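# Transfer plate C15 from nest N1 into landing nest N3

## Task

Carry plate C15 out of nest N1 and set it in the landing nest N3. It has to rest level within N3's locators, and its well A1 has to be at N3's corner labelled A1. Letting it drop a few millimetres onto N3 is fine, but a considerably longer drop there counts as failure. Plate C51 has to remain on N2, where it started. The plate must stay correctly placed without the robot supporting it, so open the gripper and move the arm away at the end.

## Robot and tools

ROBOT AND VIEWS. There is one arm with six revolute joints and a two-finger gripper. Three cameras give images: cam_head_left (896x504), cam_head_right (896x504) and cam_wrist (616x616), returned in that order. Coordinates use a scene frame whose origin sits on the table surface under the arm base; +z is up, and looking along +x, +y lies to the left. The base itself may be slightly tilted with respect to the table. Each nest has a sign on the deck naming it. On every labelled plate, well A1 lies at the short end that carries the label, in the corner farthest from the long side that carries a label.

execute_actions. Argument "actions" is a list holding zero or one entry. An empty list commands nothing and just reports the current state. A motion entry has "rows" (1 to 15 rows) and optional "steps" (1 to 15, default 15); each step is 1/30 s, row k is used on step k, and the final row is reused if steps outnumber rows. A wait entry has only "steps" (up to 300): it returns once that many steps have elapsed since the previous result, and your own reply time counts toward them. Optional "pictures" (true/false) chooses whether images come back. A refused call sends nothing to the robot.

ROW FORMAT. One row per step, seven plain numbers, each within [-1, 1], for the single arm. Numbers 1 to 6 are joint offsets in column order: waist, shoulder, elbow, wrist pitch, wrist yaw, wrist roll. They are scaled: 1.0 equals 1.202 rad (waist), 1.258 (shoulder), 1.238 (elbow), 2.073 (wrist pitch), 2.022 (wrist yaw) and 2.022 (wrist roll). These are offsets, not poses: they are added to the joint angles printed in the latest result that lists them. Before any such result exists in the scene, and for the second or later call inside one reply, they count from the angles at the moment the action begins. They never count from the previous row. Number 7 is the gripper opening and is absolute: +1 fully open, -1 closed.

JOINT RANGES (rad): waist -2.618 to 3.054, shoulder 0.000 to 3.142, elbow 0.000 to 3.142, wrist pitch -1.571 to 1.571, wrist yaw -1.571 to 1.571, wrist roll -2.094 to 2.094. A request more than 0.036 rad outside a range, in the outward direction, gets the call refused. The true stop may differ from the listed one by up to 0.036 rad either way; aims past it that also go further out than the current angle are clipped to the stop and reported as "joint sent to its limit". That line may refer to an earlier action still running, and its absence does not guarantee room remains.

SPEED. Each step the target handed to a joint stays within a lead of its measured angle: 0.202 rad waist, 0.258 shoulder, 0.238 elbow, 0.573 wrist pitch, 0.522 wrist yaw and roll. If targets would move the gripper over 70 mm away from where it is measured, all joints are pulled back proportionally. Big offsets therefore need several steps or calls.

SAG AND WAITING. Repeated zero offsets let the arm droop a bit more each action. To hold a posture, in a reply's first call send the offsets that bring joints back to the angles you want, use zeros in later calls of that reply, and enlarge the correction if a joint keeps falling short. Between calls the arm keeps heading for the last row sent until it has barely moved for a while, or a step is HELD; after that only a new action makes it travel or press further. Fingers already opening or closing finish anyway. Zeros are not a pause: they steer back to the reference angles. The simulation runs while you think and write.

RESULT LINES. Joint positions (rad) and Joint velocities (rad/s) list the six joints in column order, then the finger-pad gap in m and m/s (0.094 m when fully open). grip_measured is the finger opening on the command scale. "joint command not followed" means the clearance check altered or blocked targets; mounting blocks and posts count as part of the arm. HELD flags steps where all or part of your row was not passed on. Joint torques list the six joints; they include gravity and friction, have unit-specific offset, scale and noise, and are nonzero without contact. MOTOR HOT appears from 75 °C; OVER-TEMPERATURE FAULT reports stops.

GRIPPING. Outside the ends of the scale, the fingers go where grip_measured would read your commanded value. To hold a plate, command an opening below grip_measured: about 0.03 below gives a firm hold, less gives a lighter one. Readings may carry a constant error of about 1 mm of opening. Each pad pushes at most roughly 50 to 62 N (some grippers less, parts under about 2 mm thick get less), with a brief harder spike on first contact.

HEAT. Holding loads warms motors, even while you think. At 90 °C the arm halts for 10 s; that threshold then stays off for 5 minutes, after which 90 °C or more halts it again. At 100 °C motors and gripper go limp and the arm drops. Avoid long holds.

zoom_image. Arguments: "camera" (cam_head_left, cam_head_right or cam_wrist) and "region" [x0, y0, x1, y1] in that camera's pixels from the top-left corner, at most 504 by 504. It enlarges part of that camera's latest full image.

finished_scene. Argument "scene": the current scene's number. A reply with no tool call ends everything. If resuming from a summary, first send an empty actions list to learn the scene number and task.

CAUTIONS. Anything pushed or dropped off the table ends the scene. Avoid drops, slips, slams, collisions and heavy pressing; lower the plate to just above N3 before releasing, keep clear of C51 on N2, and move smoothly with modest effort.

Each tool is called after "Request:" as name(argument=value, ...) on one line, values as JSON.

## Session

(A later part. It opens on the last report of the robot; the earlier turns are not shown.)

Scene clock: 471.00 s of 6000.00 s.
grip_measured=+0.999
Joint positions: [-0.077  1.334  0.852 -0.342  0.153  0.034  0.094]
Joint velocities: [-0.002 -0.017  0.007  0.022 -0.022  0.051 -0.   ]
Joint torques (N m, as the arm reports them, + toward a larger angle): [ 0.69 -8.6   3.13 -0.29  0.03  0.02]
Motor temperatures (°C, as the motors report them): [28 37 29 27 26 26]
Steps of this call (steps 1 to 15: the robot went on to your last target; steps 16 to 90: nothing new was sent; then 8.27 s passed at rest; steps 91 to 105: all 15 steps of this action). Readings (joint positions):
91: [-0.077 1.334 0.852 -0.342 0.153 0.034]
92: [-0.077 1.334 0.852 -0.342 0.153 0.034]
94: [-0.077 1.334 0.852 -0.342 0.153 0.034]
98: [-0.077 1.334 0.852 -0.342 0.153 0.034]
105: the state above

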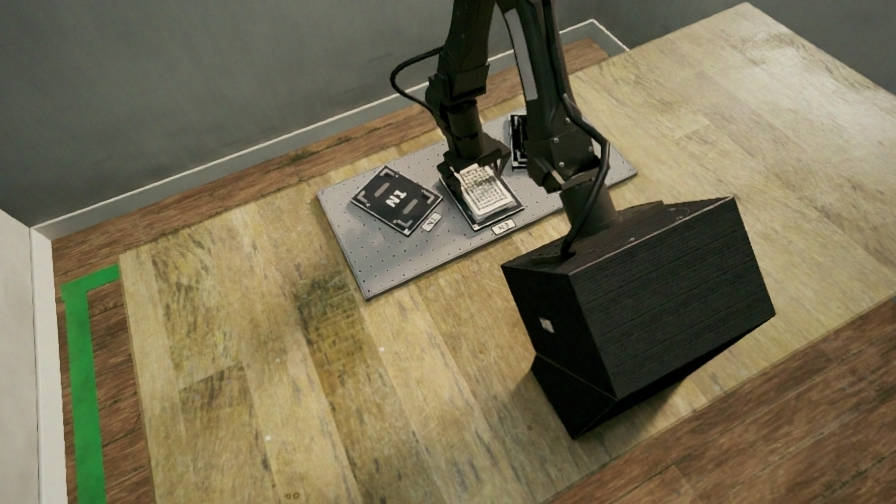

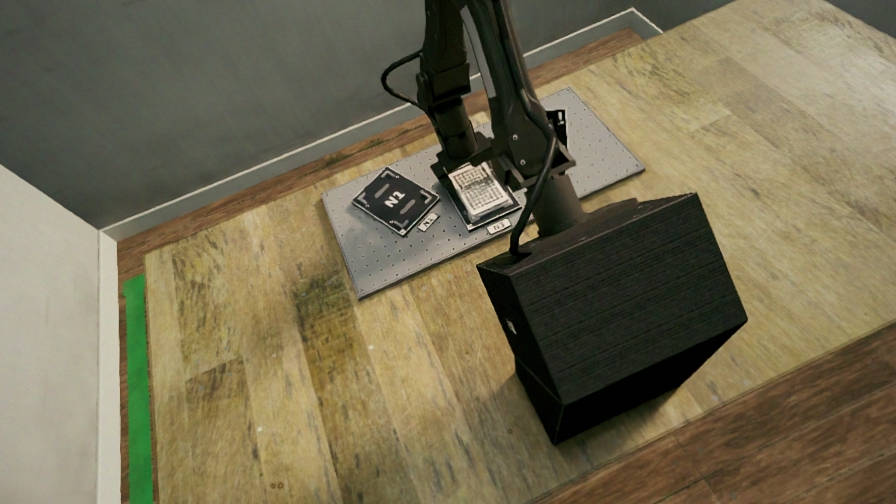

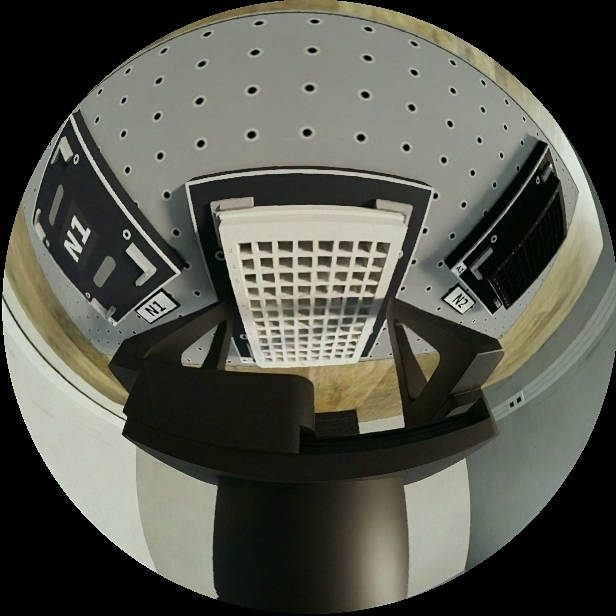

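Request:
execute_actions(actions=[{"rows":[[0,-0.03,0,-0.01,0,0,1],[0,-0.05,0,-0.025,0,0,1],[0,-0.08,0,-0.04,0,0,1],[0,-0.11,0,-0.06,0,0,1],[0,-0.14,0.01,-0.08,0,0,1],[0,-0.17,0.02,-0.09,0,0,1],[0,-0.2,0.04,-0.1,0,0,1]],"steps":15}])

Request:
zoom_image(camera="cam_wrist", region=[200, 130, 420, 400])

Request:
zoom_image(camera="cam_head_left", region=[420, 140, 540, 240])

Scene clock: 485.50 s of 6000.00 s.
grip_measured=+0.999
Joint positions: [-0.077  1.083  0.894 -0.516  0.153  0.034  0.094]
Joint velocities: [ 0.002 -0.002 -0.022 -0.242 -0.066  0.022 -0.   ]
Joint torques (N m, as the arm reports them, + toward a larger angle): [ 0.12 -8.59  4.19 -0.02 -0.04  0.  ]
Motor temperatures (°C, as the motors report them): [28 37 29 27 26 26]
Steps of this call (steps 1 to 15: the robot went on to your last target; steps 16 to 90: nothing new was sent; then 11.00 s passed at rest; steps 91 to 105: all 15 steps of this action). Readings (joint positions):
91: [-0.077 1.333 0.852 -0.343 0.153 0.034]
92: [-0.077 1.328 0.852 -0.349 0.153 0.034]
94: [-0.077 1.293 0.852 -0.382 0.153 0.034]
98: [-0.077 1.146 0.861 -0.476 0.153 0.034]
105: the state above

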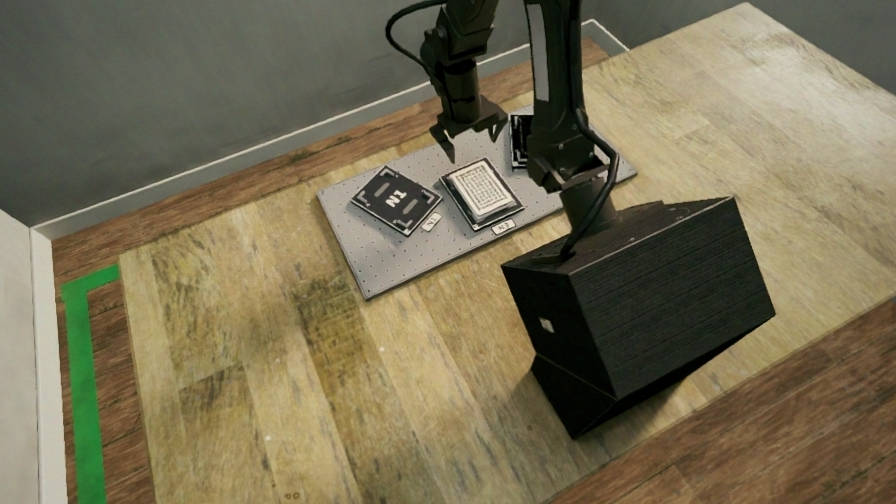

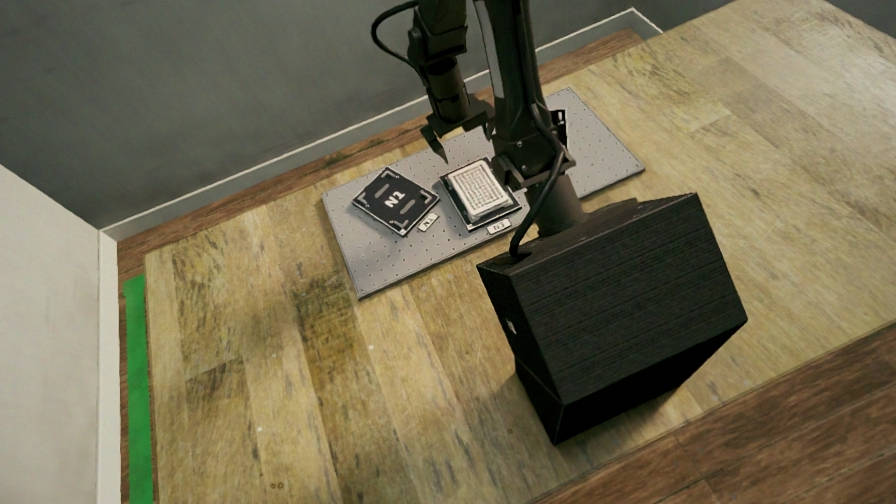

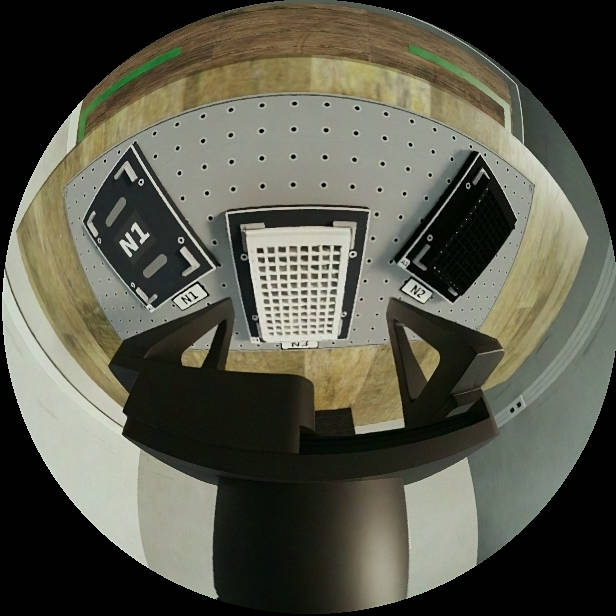

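Region (200, 130, 420, 400) of cam_wrist's 616x616 image, scaled by 1.867, with more detail than that image has; it fills the left 411 columns of this view, and the rest is white.

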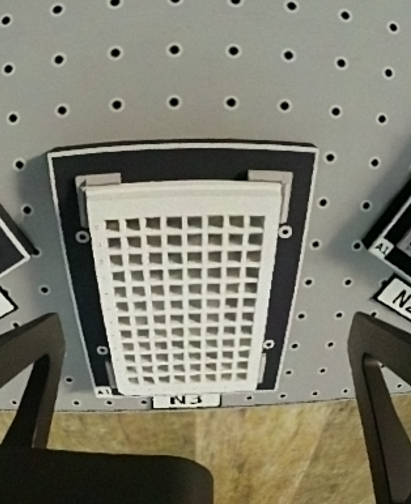

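Region (420, 140, 540, 240) of cam_head_left's 896x504 image, scaled by 4.200, with more detail than that image has.

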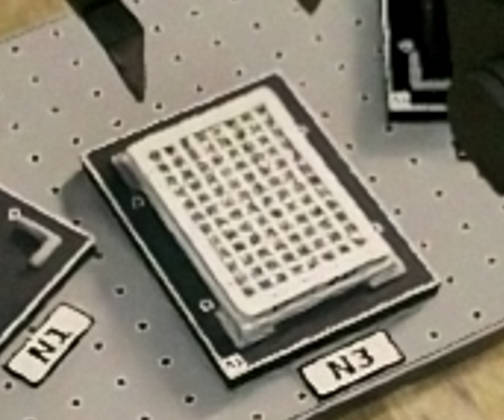

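Seated.

Request:
finished_scene(scene=1)

The scene is finished: the task was done.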